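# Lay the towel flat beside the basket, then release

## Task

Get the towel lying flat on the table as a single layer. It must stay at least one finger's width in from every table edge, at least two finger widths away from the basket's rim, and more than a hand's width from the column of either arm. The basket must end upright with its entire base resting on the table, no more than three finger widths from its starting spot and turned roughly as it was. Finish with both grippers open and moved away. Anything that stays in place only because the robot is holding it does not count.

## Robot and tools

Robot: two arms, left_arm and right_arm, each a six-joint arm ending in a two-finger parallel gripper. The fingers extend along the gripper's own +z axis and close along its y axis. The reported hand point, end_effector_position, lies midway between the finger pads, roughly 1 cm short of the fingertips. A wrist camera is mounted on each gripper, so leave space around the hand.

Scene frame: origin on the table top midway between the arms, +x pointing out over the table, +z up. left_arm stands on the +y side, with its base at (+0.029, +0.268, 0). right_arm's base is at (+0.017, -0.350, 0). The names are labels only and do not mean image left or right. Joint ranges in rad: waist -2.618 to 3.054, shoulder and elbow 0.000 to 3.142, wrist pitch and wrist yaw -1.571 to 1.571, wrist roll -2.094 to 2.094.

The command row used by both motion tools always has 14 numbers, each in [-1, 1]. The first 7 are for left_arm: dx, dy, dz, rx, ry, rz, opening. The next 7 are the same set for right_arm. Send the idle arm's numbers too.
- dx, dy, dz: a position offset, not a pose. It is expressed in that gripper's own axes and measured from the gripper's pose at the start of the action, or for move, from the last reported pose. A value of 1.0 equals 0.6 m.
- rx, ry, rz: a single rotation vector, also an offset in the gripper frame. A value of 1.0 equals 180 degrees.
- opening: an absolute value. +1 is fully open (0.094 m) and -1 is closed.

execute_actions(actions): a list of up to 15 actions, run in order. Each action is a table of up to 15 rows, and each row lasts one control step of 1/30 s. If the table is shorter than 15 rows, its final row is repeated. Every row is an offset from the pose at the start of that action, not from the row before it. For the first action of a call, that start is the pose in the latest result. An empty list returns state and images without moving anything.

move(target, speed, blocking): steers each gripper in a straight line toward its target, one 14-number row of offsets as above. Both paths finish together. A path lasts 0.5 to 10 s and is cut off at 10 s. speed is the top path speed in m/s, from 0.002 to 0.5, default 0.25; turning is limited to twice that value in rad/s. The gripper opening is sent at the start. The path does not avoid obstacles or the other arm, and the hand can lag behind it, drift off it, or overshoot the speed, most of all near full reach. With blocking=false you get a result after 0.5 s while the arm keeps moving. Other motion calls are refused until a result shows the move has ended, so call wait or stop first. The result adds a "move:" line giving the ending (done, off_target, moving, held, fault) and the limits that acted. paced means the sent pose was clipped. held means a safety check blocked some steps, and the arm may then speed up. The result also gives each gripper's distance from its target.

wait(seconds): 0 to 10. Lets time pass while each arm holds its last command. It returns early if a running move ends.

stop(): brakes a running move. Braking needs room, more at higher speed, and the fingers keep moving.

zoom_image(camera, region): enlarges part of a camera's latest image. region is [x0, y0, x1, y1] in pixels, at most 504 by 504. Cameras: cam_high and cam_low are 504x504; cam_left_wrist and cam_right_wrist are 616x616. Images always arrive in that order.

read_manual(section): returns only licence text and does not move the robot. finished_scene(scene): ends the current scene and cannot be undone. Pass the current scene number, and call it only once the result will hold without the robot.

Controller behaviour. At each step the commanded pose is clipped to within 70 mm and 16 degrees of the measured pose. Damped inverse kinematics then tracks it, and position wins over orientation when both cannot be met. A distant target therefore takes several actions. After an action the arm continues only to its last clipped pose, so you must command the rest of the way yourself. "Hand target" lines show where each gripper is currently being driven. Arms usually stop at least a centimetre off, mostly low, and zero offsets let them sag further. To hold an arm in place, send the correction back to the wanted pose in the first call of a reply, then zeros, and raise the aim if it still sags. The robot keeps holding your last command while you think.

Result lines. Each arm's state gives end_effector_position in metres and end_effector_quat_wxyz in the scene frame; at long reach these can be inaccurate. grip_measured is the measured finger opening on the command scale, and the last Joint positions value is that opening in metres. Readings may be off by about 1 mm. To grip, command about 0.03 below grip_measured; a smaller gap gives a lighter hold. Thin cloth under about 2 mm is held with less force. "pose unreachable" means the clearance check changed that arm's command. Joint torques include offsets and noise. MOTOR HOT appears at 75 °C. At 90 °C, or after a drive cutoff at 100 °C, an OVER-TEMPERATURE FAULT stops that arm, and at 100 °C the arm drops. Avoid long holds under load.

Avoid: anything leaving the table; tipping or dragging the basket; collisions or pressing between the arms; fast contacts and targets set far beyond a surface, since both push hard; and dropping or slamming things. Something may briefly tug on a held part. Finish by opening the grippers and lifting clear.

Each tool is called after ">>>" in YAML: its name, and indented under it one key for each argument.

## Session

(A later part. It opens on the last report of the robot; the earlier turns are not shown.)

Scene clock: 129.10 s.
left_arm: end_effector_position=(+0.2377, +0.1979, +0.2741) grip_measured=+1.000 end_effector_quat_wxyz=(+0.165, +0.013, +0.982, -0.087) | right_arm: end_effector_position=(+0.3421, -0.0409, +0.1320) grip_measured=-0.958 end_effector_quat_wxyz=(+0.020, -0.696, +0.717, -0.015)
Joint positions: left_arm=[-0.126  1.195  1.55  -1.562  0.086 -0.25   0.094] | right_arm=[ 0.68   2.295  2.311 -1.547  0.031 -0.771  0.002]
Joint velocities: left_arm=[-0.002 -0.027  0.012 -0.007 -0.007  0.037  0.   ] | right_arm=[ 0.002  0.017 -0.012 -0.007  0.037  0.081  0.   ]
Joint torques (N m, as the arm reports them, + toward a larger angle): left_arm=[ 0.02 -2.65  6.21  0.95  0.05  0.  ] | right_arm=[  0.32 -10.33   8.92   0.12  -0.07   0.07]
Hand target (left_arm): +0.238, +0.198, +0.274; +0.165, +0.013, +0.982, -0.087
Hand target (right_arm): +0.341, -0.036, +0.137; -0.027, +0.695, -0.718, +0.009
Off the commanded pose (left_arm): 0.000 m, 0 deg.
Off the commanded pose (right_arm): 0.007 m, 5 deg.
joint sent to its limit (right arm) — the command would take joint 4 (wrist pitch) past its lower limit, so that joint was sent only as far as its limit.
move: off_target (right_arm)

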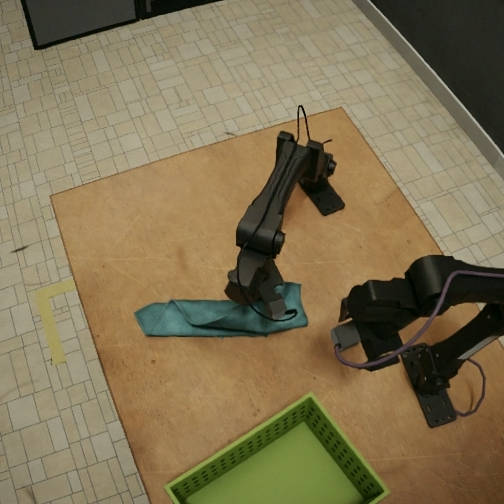

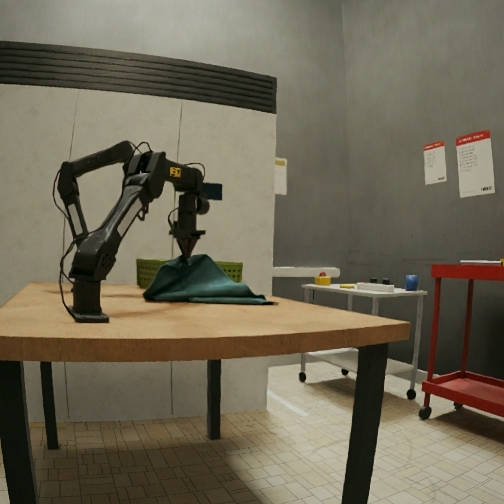

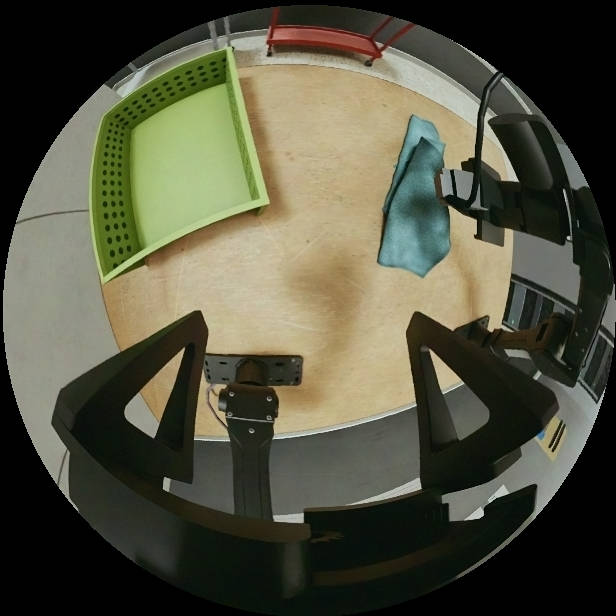

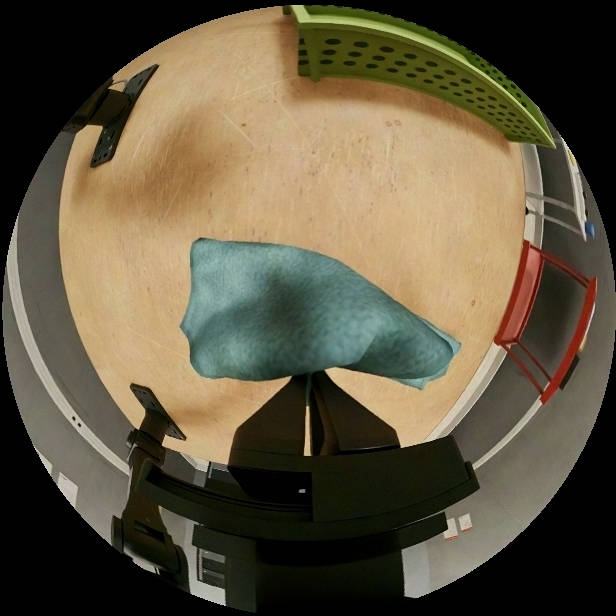

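>>> move:
  target: [0,0,0,0,0,0,1, -0.17,0,0.02,0,0,0,-1]
  speed: 0.1

Scene clock: 137.73 s.
left_arm: end_effector_position=(+0.2377, +0.1979, +0.2741) grip_measured=+1.000 end_effector_quat_wxyz=(+0.165, +0.013, +0.982, -0.087) | right_arm: end_effector_position=(+0.3447, +0.0563, +0.1119) grip_measured=-0.958 end_effector_quat_wxyz=(+0.093, -0.696, +0.712, -0.004)
Joint positions: left_arm=[-0.126  1.195  1.55  -1.562  0.086 -0.25   0.094] | right_arm=[ 0.81   2.595  2.764 -1.556  0.031 -0.65   0.002]
Joint velocities: left_arm=[ 0.007 -0.017 -0.002  0.095 -0.066 -0.051  0.   ] | right_arm=[-0.002  0.002 -0.007 -0.037  0.022  0.11   0.   ]
Joint torques (N m, as the arm reports them, + toward a larger angle): left_arm=[ 0.04 -2.63  6.4   0.93  0.08  0.04] | right_arm=[  0.42 -12.05   8.96   0.49   0.04   0.1 ]
Hand target (left_arm): +0.238, +0.198, +0.274; +0.165, +0.013, +0.982, -0.087
Hand target (right_arm): +0.345, +0.061, +0.120; -0.108, +0.694, -0.712, +0.003
Off the commanded pose (left_arm): 0.000 m, 0 deg.
Off the commanded pose (right_arm): 0.010 m, 8 deg.
joint sent to its limit (right arm) — the command would take joint 4 (wrist pitch) past its lower limit, so that joint was sent only as far as its limit.
move: off_target (right_arm)

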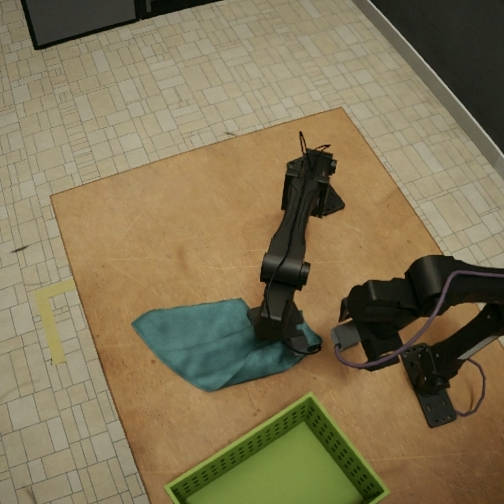

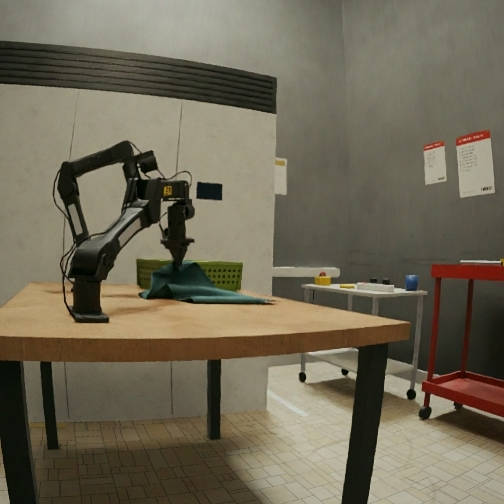

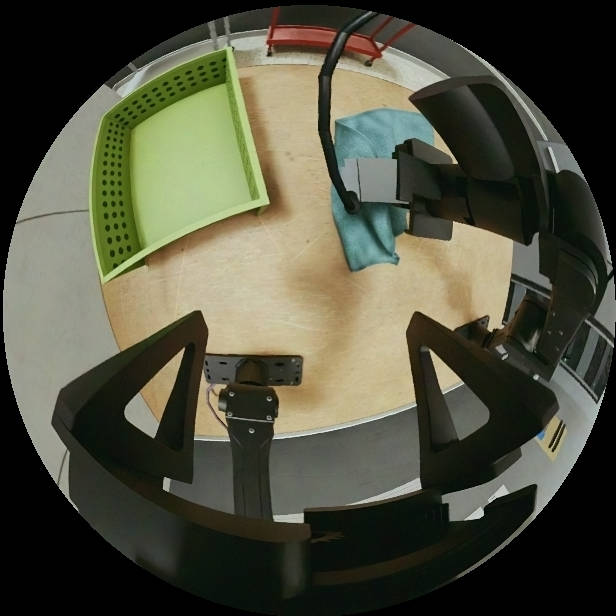

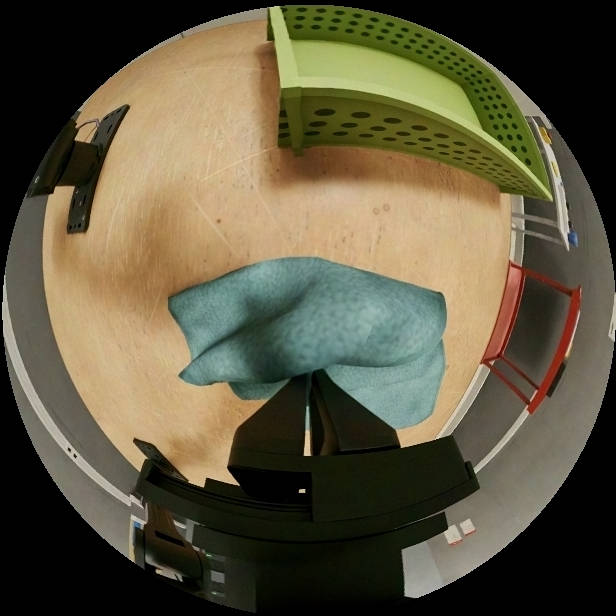

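>>> move:
  target: [0,0,0,0,0,0,1, -0.11,0,0.05,0,0,0,-1]
  speed: 0.1

Scene clock: 147.73 s.
left_arm: end_effector_position=(+0.2377, +0.1979, +0.2741) grip_measured=+1.000 end_effector_quat_wxyz=(+0.165, +0.013, +0.982, -0.087) | right_arm: end_effector_position=(+0.3461, +0.1156, +0.0787) grip_measured=-0.958 end_effector_quat_wxyz=(+0.151, -0.693, +0.705, +0.011)
Joint positions: left_arm=[-0.126  1.195  1.55  -1.562  0.086 -0.25   0.094] | right_arm=[ 0.874  2.713  2.827 -1.383  0.035 -0.594  0.002]
Joint velocities: left_arm=[-0.007 -0.007  0.002  0.037  0.066  0.022  0.   ] | right_arm=[ 0.012 -0.012 -0.002  0.022  0.007  0.022  0.001]
Joint torques (N m, as the arm reports them, + toward a larger angle): left_arm=[ 0.   -2.69  6.45  0.96  0.08  0.01] | right_arm=[  0.44 -12.82   9.39   0.77   0.08   0.07]
Hand target (left_arm): +0.238, +0.198, +0.274; +0.165, +0.013, +0.982, -0.087
Hand target (right_arm): +0.349, +0.124, +0.091; -0.176, +0.689, -0.703, -0.013
Off the commanded pose (left_arm): 0.000 m, 0 deg.
Off the commanded pose (right_arm): 0.016 m, 7 deg.
elbow stopped short (right arm): the move would have taken joint 3 (elbow) straighter than the controller allows; a more bent joint 3 avoids this.
move: off_target (right_arm)

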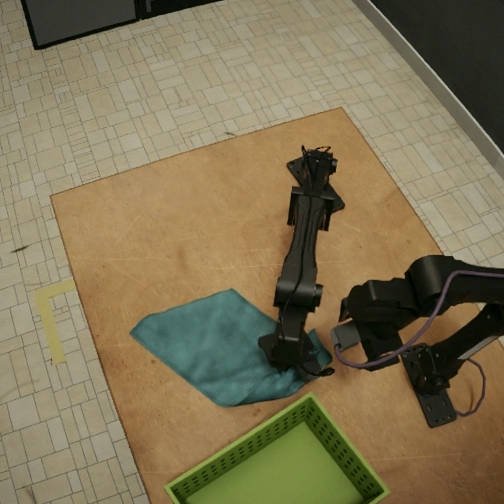

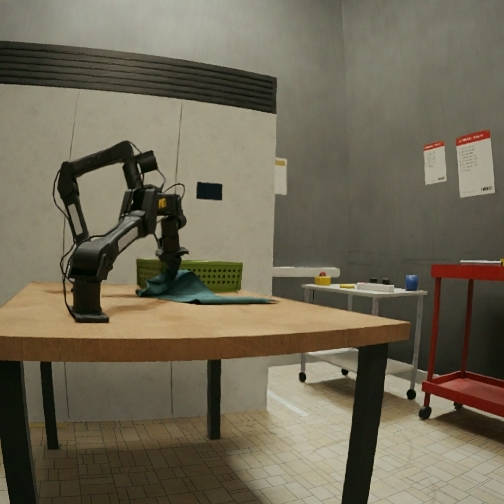

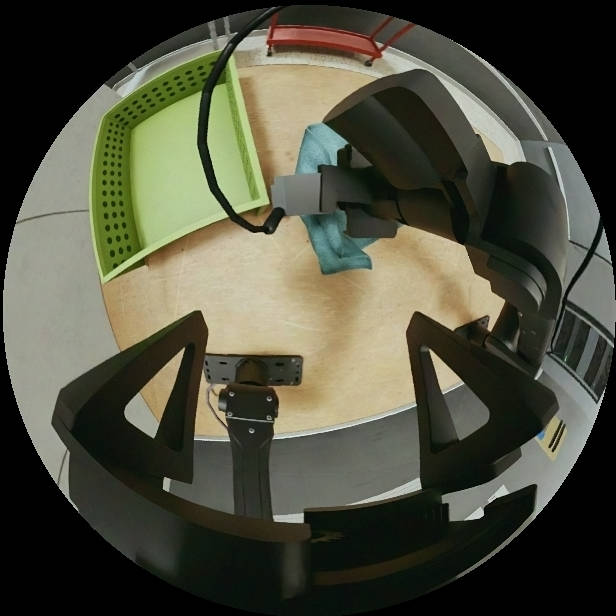

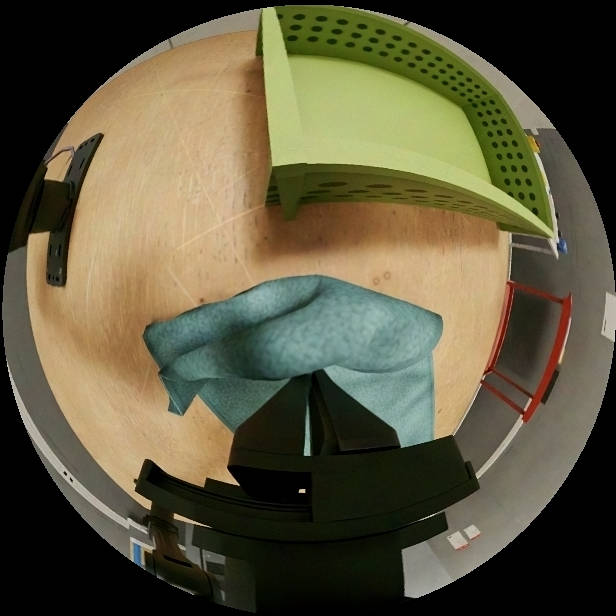

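>>> move:
  target: [0,0,0,0,0,0,1, 0,0,0.07,0,0,0,-1]
  speed: 0.08

>>> execute_actions:
  actions:
    - [[0,0,0,0,0,0,1, 0,0,0,0,0,0,0.2]]
    - [[0,0,0,0,0,0,1, 0,0,0,0,0,0,0.2]]

>>> move:
  target: [0,0,0,0,0,0,1, 0.25,0,-0.25,0,0,0,0.2]
  speed: 0.2

Scene clock: 178.57 s.
left_arm: end_effector_position=(+0.2377, +0.1979, +0.2741) grip_measured=+1.000 end_effector_quat_wxyz=(+0.165, +0.013, +0.982, -0.087) | right_arm: end_effector_position=(+0.3512, +0.1231, +0.0351) grip_measured=-0.958 end_effector_quat_wxyz=(+0.143, -0.694, +0.706, +0.009)
Joint positions: left_arm=[-0.126  1.195  1.55  -1.562  0.086 -0.25   0.094] | right_arm=[ 0.874  2.741  2.709 -1.254  0.035 -0.594  0.002]
Joint velocities: left_arm=[ 0.012  0.002 -0.007 -0.095 -0.066 -0.007  0.   ] | right_arm=[ 0.012  0.007 -0.032 -0.022 -0.051  0.022 -0.001]
Joint torques (N m, as the arm reports them, + toward a larger angle): left_arm=[ 0.07 -2.68  6.46  0.96  0.07  0.  ] | right_arm=[ -0.2  -13.72   5.67   0.75   0.02  -0.04]
Hand target (left_arm): +0.238, +0.198, +0.274; +0.165, +0.013, +0.982, -0.087
Hand target (right_arm): +0.354, +0.125, +0.039; -0.151, +0.693, -0.705, -0.011
Off the commanded pose (left_arm): 0.000 m, 0 deg.
Off the commanded pose (right_arm): 0.005 m, 1 deg.
move: done

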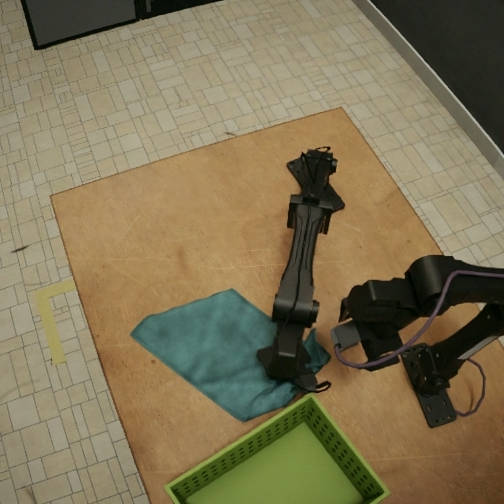

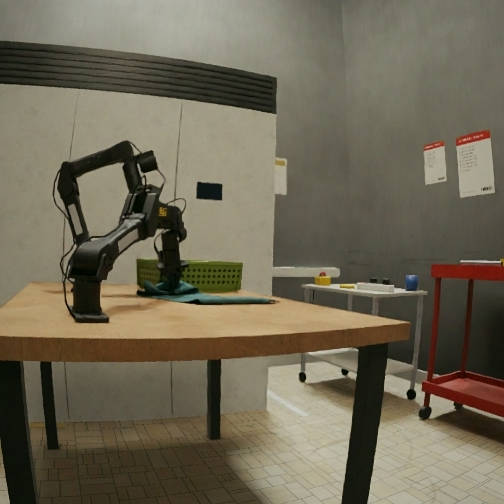

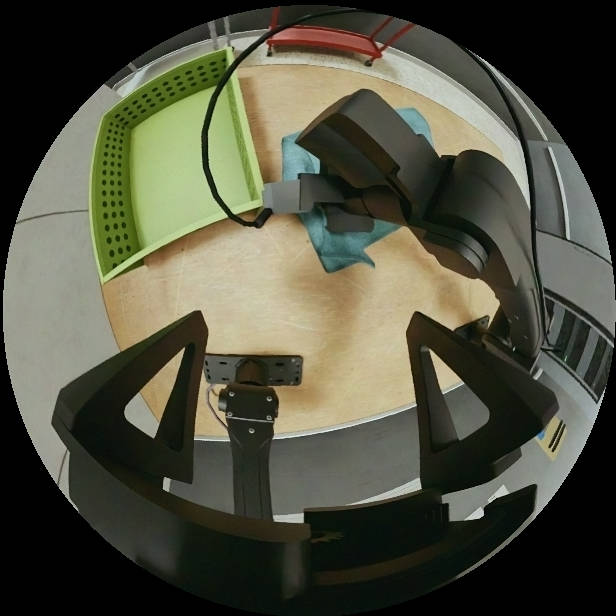

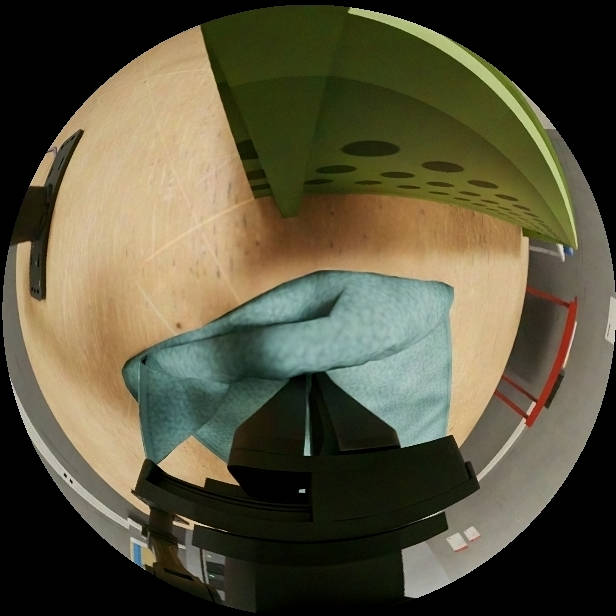

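Scene clock: 179.57 s.
left_arm: end_effector_position=(+0.2377, +0.1979, +0.2741) grip_measured=+1.000 end_effector_quat_wxyz=(+0.165, +0.013, +0.982, -0.087) | right_arm: end_effector_position=(+0.3512, +0.1231, +0.0351) grip_measured=+0.197 end_effector_quat_wxyz=(+0.143, -0.694, +0.706, +0.009)
Joint positions: left_arm=[-0.126  1.195  1.55  -1.562  0.086 -0.25   0.094] | right_arm=[ 0.874  2.741  2.709 -1.254  0.035 -0.594  0.056]
Joint velocities: left_arm=[-0.002  0.002 -0.002 -0.007 -0.11  -0.037  0.   ] | right_arm=[-0.017 -0.002 -0.022 -0.007 -0.022  0.051 -0.002]
Joint torques (N m, as the arm reports them, + toward a larger angle): left_arm=[ 0.02 -2.66  6.41  0.95  0.04  0.03] | right_arm=[ -0.01 -12.99   6.71   0.66   0.02  -0.01]
Hand target (left_arm): +0.238, +0.198, +0.274; +0.165, +0.013, +0.982, -0.087
Hand target (right_arm): +0.351, +0.123, +0.035; -0.143, +0.694, -0.706, -0.009
Off the commanded pose (left_arm): 0.000 m, 0 deg.
Off the commanded pose (right_arm): 0.000 m, 0 deg.

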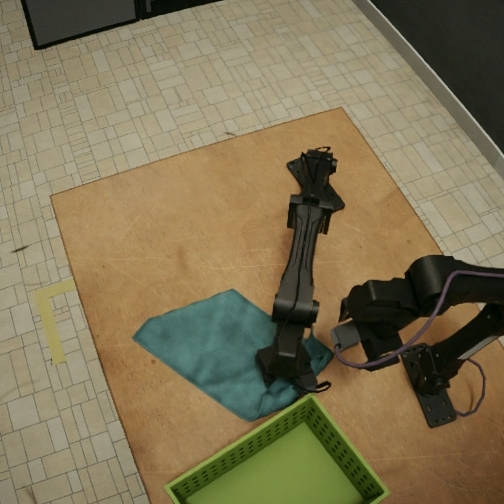

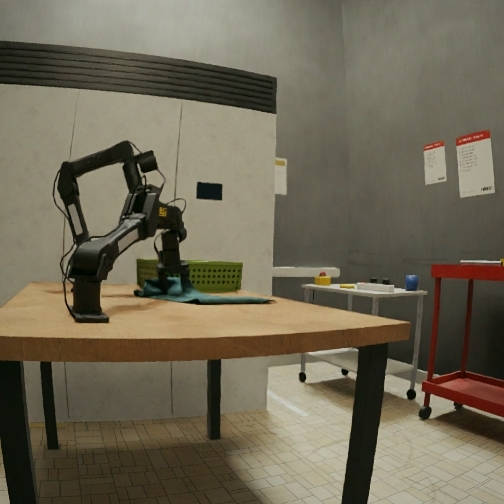

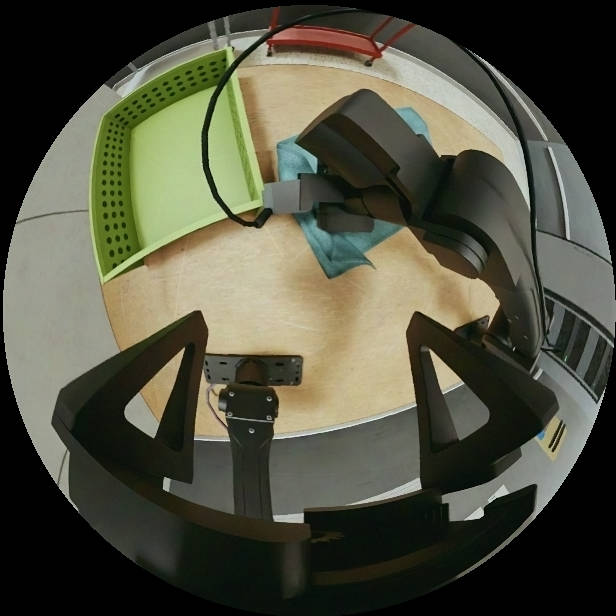

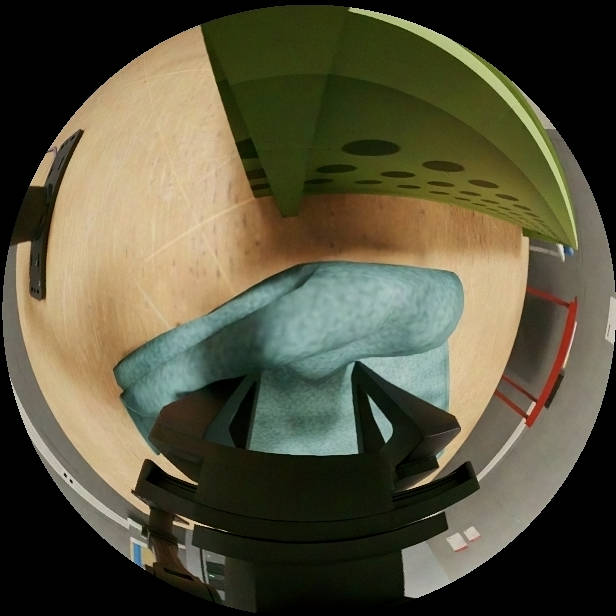

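Scene clock: 181.13 s.
left_arm: end_effector_position=(+0.2377, +0.1979, +0.2741) grip_measured=+1.000 end_effector_quat_wxyz=(+0.165, +0.013, +0.982, -0.087) | right_arm: end_effector_position=(+0.3283, -0.0523, +0.1412) grip_measured=+0.197 end_effector_quat_wxyz=(+0.139, -0.693, +0.708, +0.000)
Joint positions: left_arm=[-0.126  1.195  1.55  -1.562  0.086 -0.25   0.094] | right_arm=[ 0.669  1.921  1.734 -1.104 -0.004 -0.789  0.056]
Joint velocities: left_arm=[-0.002 -0.007  0.007  0.022 -0.022  0.051  0.   ] | right_arm=[-0.017 -0.002  0.002 -0.095 -0.007  0.007 -0.001]
Joint torques (N m, as the arm reports them, + toward a larger angle): left_arm=[ 0.   -2.71  6.42  0.94  0.06  0.01] | right_arm=[ -0.37 -10.34   5.94   0.63  -0.1   -0.12]
Hand target (left_arm): +0.238, +0.198, +0.274; +0.165, +0.013, +0.982, -0.087
Hand target (right_arm): +0.324, -0.055, +0.147; -0.142, +0.694, -0.706, -0.007
Off the commanded pose (left_arm): 0.000 m, 0 deg.
Off the commanded pose (right_arm): 0.008 m, 1 deg.
move: done

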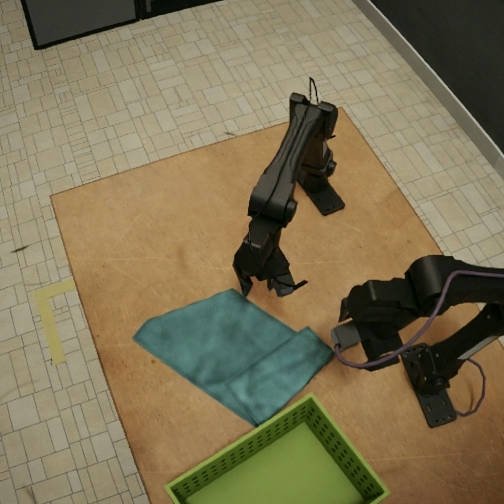

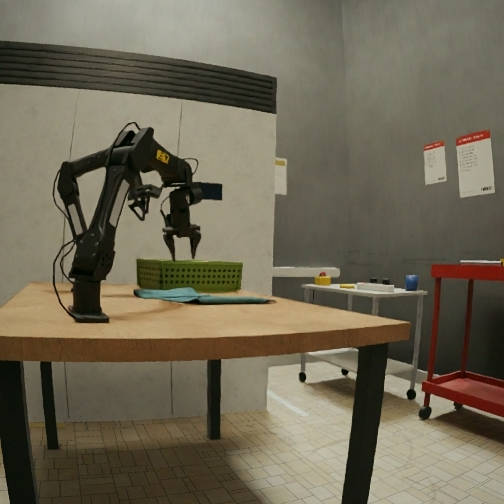

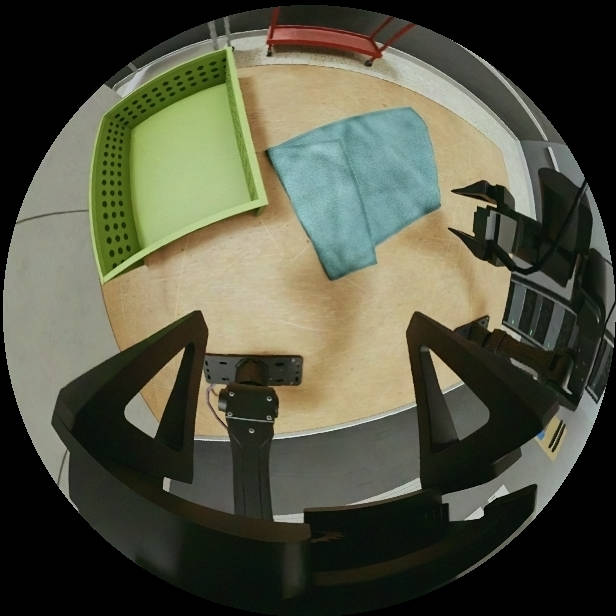

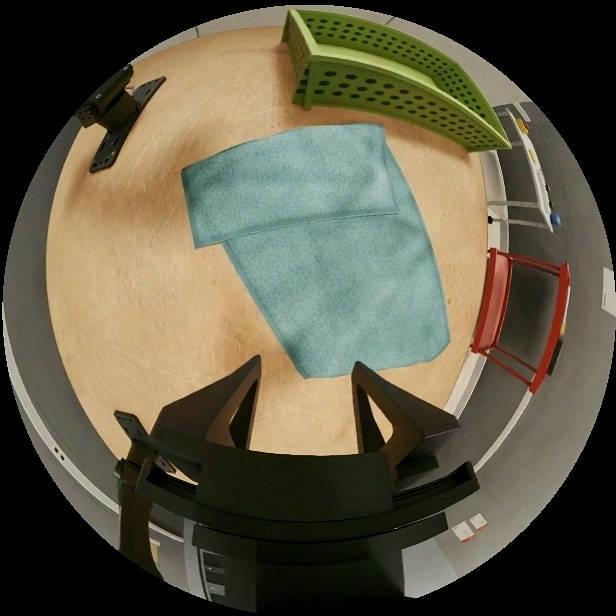

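>>> zoom_image:
  camera: "cam_high"
  region: [100, 250, 400, 504]

Region (100, 250, 400, 504) of cam_high's 504x504 image, scaled by 1.680, with more detail than that image has; it fills the top 427 rows of this view, and the rest is white.

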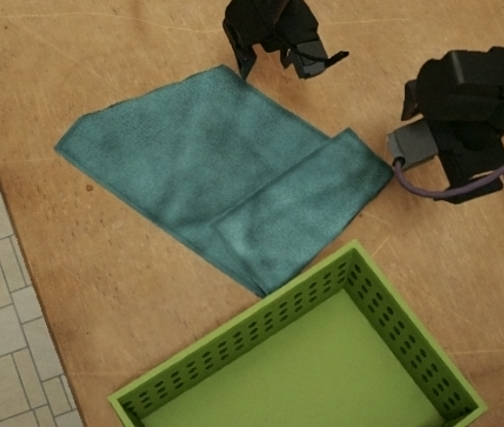

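>>> zoom_image:
  camera: "cam_left_wrist"
  region: [200, 60, 480, 340]

Region (200, 60, 480, 340) of cam_left_wrist's 616x616 image, scaled by 1.800, with more detail than that image has.

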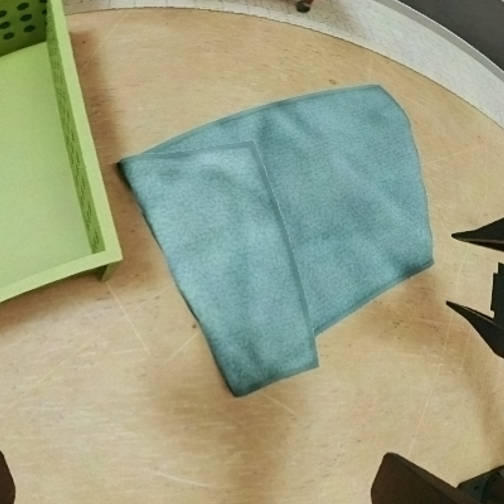

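>>> move:
  target: [-0.318,0.026,0.418,-0.065,0.10,-0.063,0.1, -0.199,0.219,0.086,-0.047,0.076,0.142,0.1]
  speed: 0.25

Scene clock: 298.07 s.
left_arm: end_effector_position=(+0.4925, +0.1606, +0.1067) grip_measured=+0.102 end_effector_quat_wxyz=(+0.044, -0.064, +0.997, -0.024) | right_arm: end_effector_position=(+0.2248, +0.0721, +0.0854) grip_measured=+0.103 end_effector_quat_wxyz=(+0.030, -0.562, +0.826, +0.006)
Joint positions: left_arm=[-0.087  2.343  2.287 -1.417  0.022 -0.351  0.052] | right_arm=[ 1.028  2.352  2.22  -1.381  0.02  -0.076  0.052]
Joint velocities: left_arm=[-0.017 -0.002 -0.012  0.022  0.095  0.007  0.   ] | right_arm=[ 0.022  0.022 -0.022  0.051  0.007 -0.007 -0.   ]
Joint torques (N m, as the arm reports them, + toward a larger angle): left_arm=[  0.1  -15.76   6.26   0.32   0.05   0.04] | right_arm=[ -0.63 -11.77   6.19   0.26   0.02  -0.04]
Hand target (left_arm): +0.487, +0.162, +0.108; +0.037, -0.064, +0.997, -0.023
Hand target (right_arm): +0.228, +0.069, +0.089; +0.032, -0.560, +0.828, +0.006
Off the commanded pose (left_arm): 0.013 m, 6 deg.
Off the commanded pose (right_arm): 0.018 m, 6 deg.
move: held (left_arm, right_arm); limits=held; held on 17 of 55 steps (right_arm, left_arm), including the last (right_arm, left_arm)
pose unreachable (left arm): on one or more control steps of this call, first in action 0 (counted from 0), this arm could not follow its commanded pose, so it was not sent that pose on those steps. On the call's last step it was still not sent that pose. It may still have moved: this result reports where it is.
cause: the commanded pose would bring a part of the arm too close to another arm (this arm's forearm (the part past joint 3) and the other arm's wrist (the part past joint 4)).
pose unreachable (right arm): on one or more control steps of this call, first in action 0 (counted from 0), this arm could not follow its commanded pose, so it was not sent that pose on those steps. On the call's last step it was still not sent that pose. It may still have moved: this result reports where it is.
cause: the commanded pose would bring a part of the arm too close to another arm (this arm's wrist (the part past joint 4) and the other arm's forearm (the part past joint 3)).

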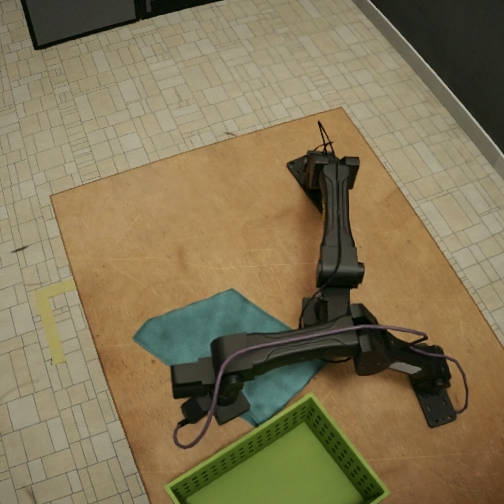

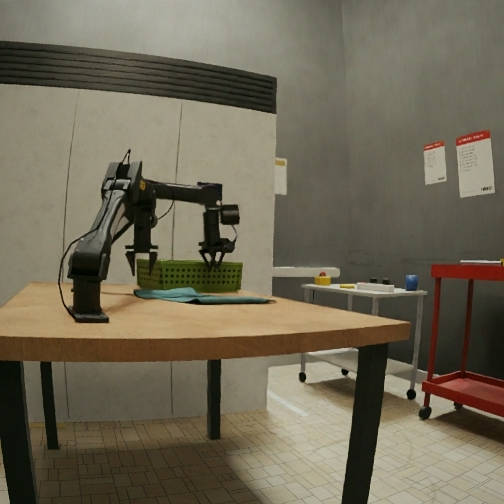

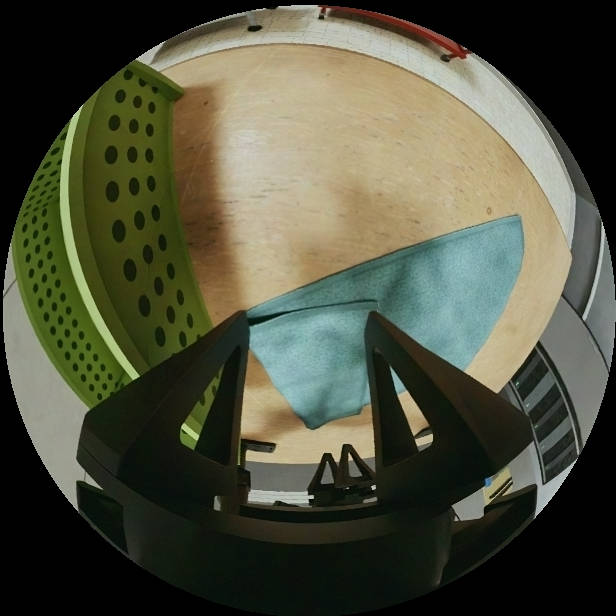

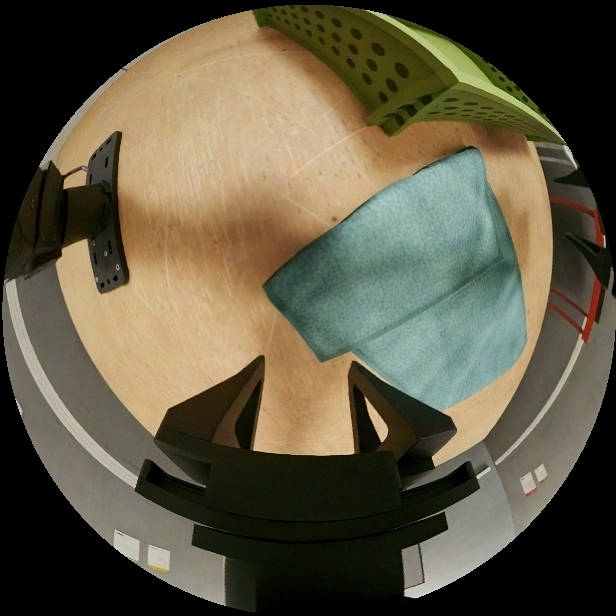

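>>> move:
  target: [0.083,-0.083,0.075,0,0,0,0.1, 0.2,0,0,0,0,0,0.1]
  speed: 0.15

Scene clock: 312.50 s.
left_arm: end_effector_position=(+0.4568, +0.0994, +0.0590) grip_measured=+0.102 end_effector_quat_wxyz=(+0.040, -0.059, +0.997, -0.029) | right_arm: end_effector_position=(+0.1761, -0.0408, +0.0702) grip_measured=+0.103 end_effector_quat_wxyz=(+0.013, -0.564, +0.826, -0.004)
Joint positions: left_arm=[-0.235  2.245  1.931 -1.159  0.02  -0.489  0.052] | right_arm=[ 1.012  1.867  1.417 -1.103  0.02  -0.095  0.052]
Joint velocities: left_arm=[-0.017 -0.012 -0.012  0.037  0.081 -0.022  0.   ] | right_arm=[-0.007  0.012  0.012  0.11   0.022 -0.037 -0.   ]
Joint torques (N m, as the arm reports them, + toward a larger angle): left_arm=[ -0.16 -15.95   4.97   0.47  -0.08  -0.11] | right_arm=[ -0.78 -10.21   5.55   0.32   0.01  -0.03]
Hand target (left_arm): +0.454, +0.102, +0.061; +0.044, -0.064, +0.997, -0.025
Hand target (right_arm): +0.180, -0.040, +0.079; +0.030, -0.562, +0.826, +0.005
Off the commanded pose (left_arm): 0.005 m, 1 deg.
Off the commanded pose (right_arm): 0.010 m, 2 deg.
move: done; limits=held; held on 1 of 42 steps (left_arm)
pose unreachable (left arm): on one or more control steps of this call, first in action 0 (counted from 0), this arm could not follow its commanded pose, so it was not sent that pose on those steps. It may still have moved: this result reports where it is.
cause: the commanded pose would bring a part of the arm too close to another arm (this arm's forearm (the part past joint 3) and the other arm's wrist (the part past joint 4)).

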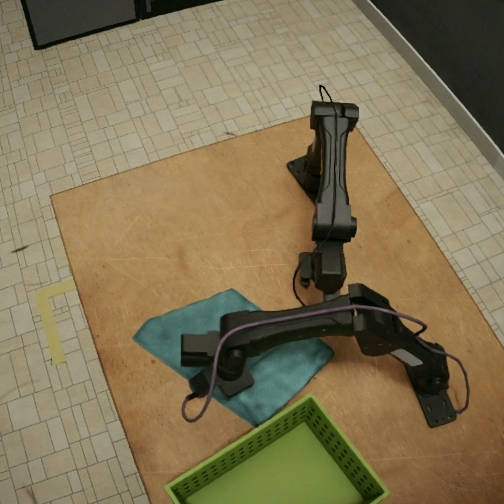

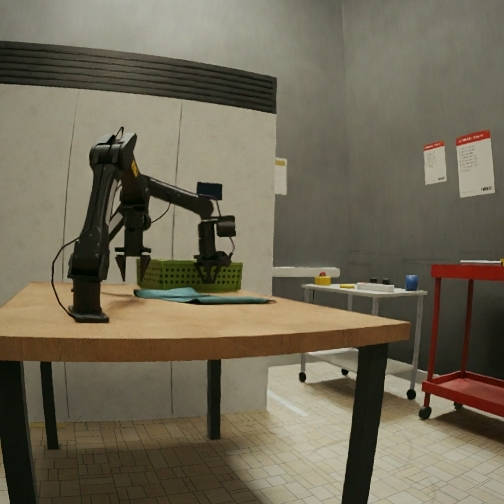

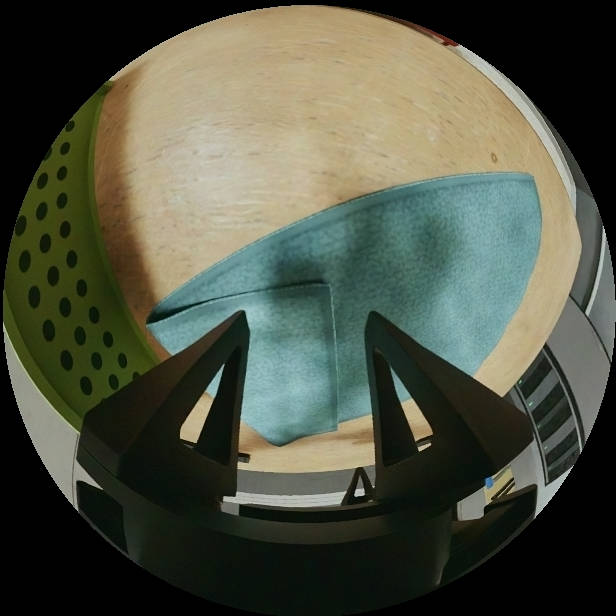

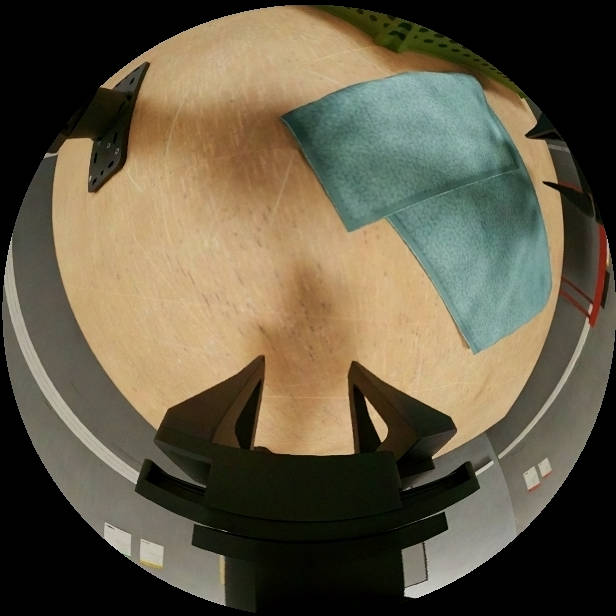

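>>> move:
  target: [0.042,-0.013,0.06,0,0,0,0.1, 0,0,0,0,0,0,0.1]
  speed: 0.06

Scene clock: 317.73 s.
left_arm: end_effector_position=(+0.4405, +0.0865, +0.0219) grip_measured=+0.102 end_effector_quat_wxyz=(+0.040, -0.057, +0.997, -0.031) | right_arm: end_effector_position=(+0.1763, -0.0405, +0.0702) grip_measured=+0.103 end_effector_quat_wxyz=(+0.013, -0.564, +0.826, -0.004)
Joint positions: left_arm=[-0.275  2.225  1.748 -0.995  0.02  -0.526  0.052] | right_arm=[ 1.012  1.867  1.417 -1.101  0.02  -0.095  0.052]
Joint velocities: left_arm=[-0.017  0.002  0.002  0.022 -0.022 -0.037 -0.001] | right_arm=[ 0.017 -0.007 -0.002 -0.051  0.022 -0.007 -0.   ]
Joint torques (N m, as the arm reports them, + toward a larger angle): left_arm=[ -0.43 -15.1    4.87   0.52  -0.06  -0.09] | right_arm=[ 0.   -7.55  6.25  0.22  0.02  0.  ]
Hand target (left_arm): +0.436, +0.086, +0.022; +0.040, -0.059, +0.997, -0.029
Hand target (right_arm): +0.176, -0.041, +0.070; +0.013, -0.564, +0.826, -0.004
Off the commanded pose (left_arm): 0.005 m, 0 deg.
Off the commanded pose (right_arm): 0.000 m, 0 deg.
move: done

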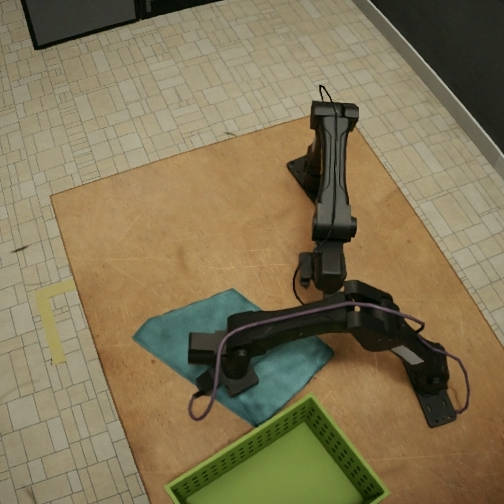

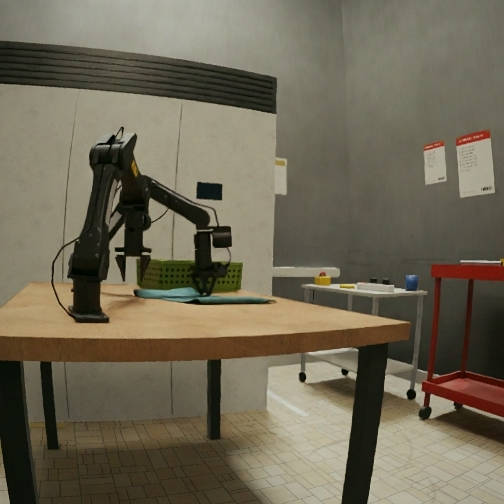

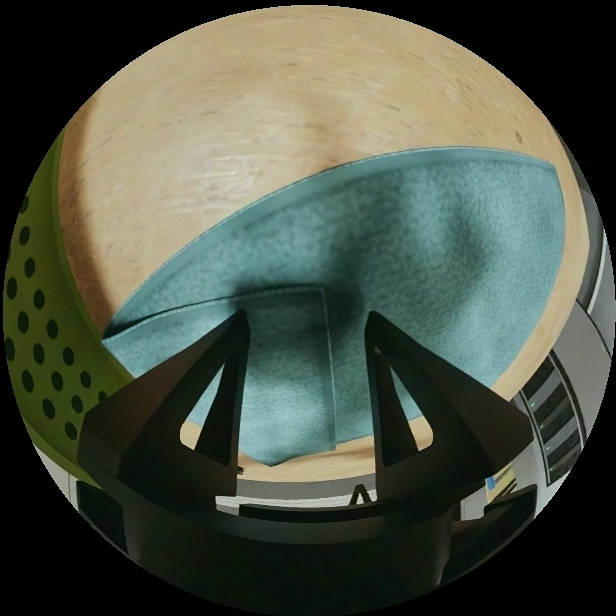

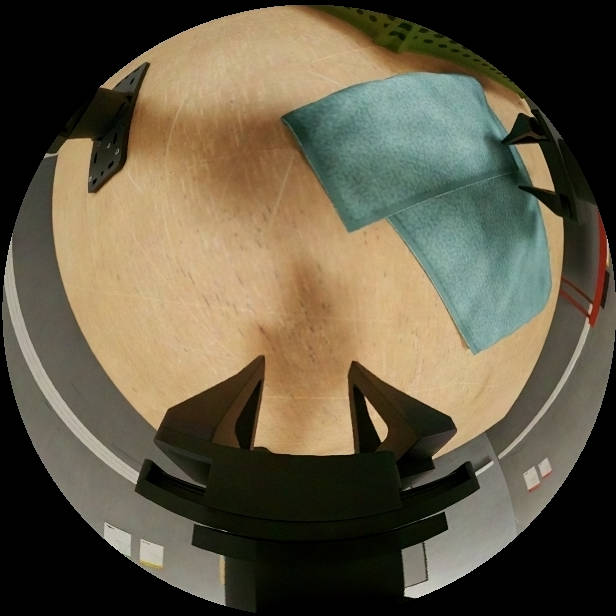

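>>> execute_actions:
  actions:
    - [[0.01,0,0.02,0,0,0,0.1, 0,0,0,0,0,0,0.1]]
    - [[0,0,0.012,0,0,0,0.1, 0,0,0,0,0,0,0.1]]

Scene clock: 320.47 s.
left_arm: end_effector_position=(+0.4418, +0.0860, +0.0203) grip_measured=+0.102 end_effector_quat_wxyz=(+0.047, -0.057, +0.997, -0.035) | right_arm: end_effector_position=(+0.1763, -0.0405, +0.0702) grip_measured=+0.103 end_effector_quat_wxyz=(+0.013, -0.564, +0.826, -0.004)
Joint positions: left_arm=[-0.275  2.217  1.728 -0.967  0.02  -0.526  0.052] | right_arm=[ 1.012  1.867  1.417 -1.101  0.02  -0.095  0.052]
Joint velocities: left_arm=[-0.007  0.017 -0.012  0.037 -0.022 -0.037 -0.001] | right_arm=[-0.012 -0.007 -0.002  0.007  0.007 -0.037 -0.001]
Joint torques (N m, as the arm reports them, + toward a larger angle): left_arm=[ -0.02 -13.05   5.97   0.71  -0.01   0.02] | right_arm=[ 0.   -7.54  6.25  0.23  0.01  0.  ]
Hand target (left_arm): +0.442, +0.085, +0.013; +0.046, -0.057, +0.997, -0.035
Hand target (right_arm): +0.176, -0.040, +0.070; +0.013, -0.564, +0.826, -0.004
Off the commanded pose (left_arm): 0.007 m, 0 deg.
Off the commanded pose (right_arm): 0.000 m, 0 deg.

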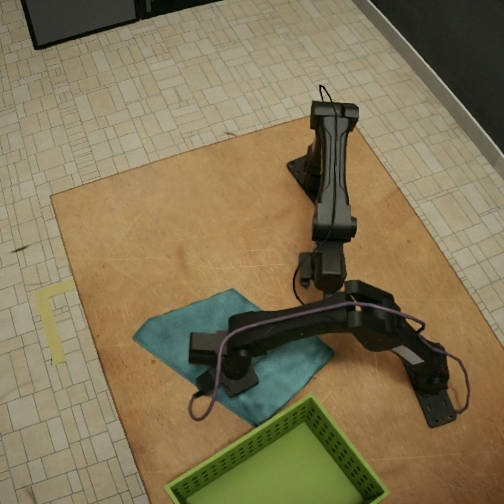

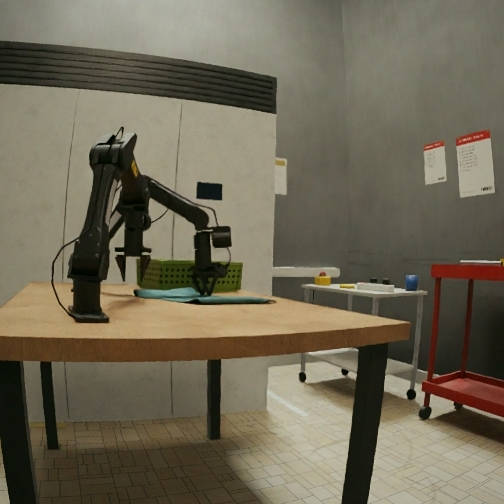

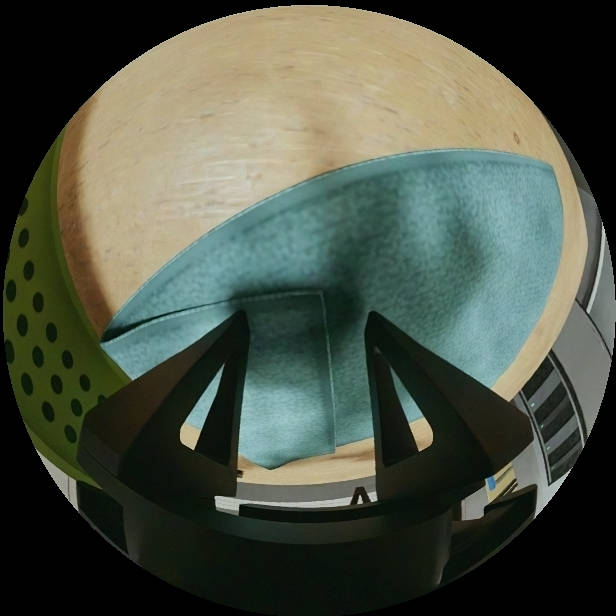

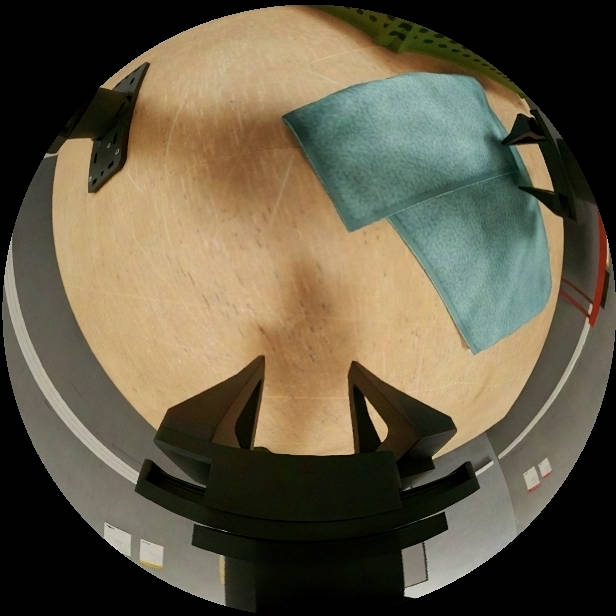

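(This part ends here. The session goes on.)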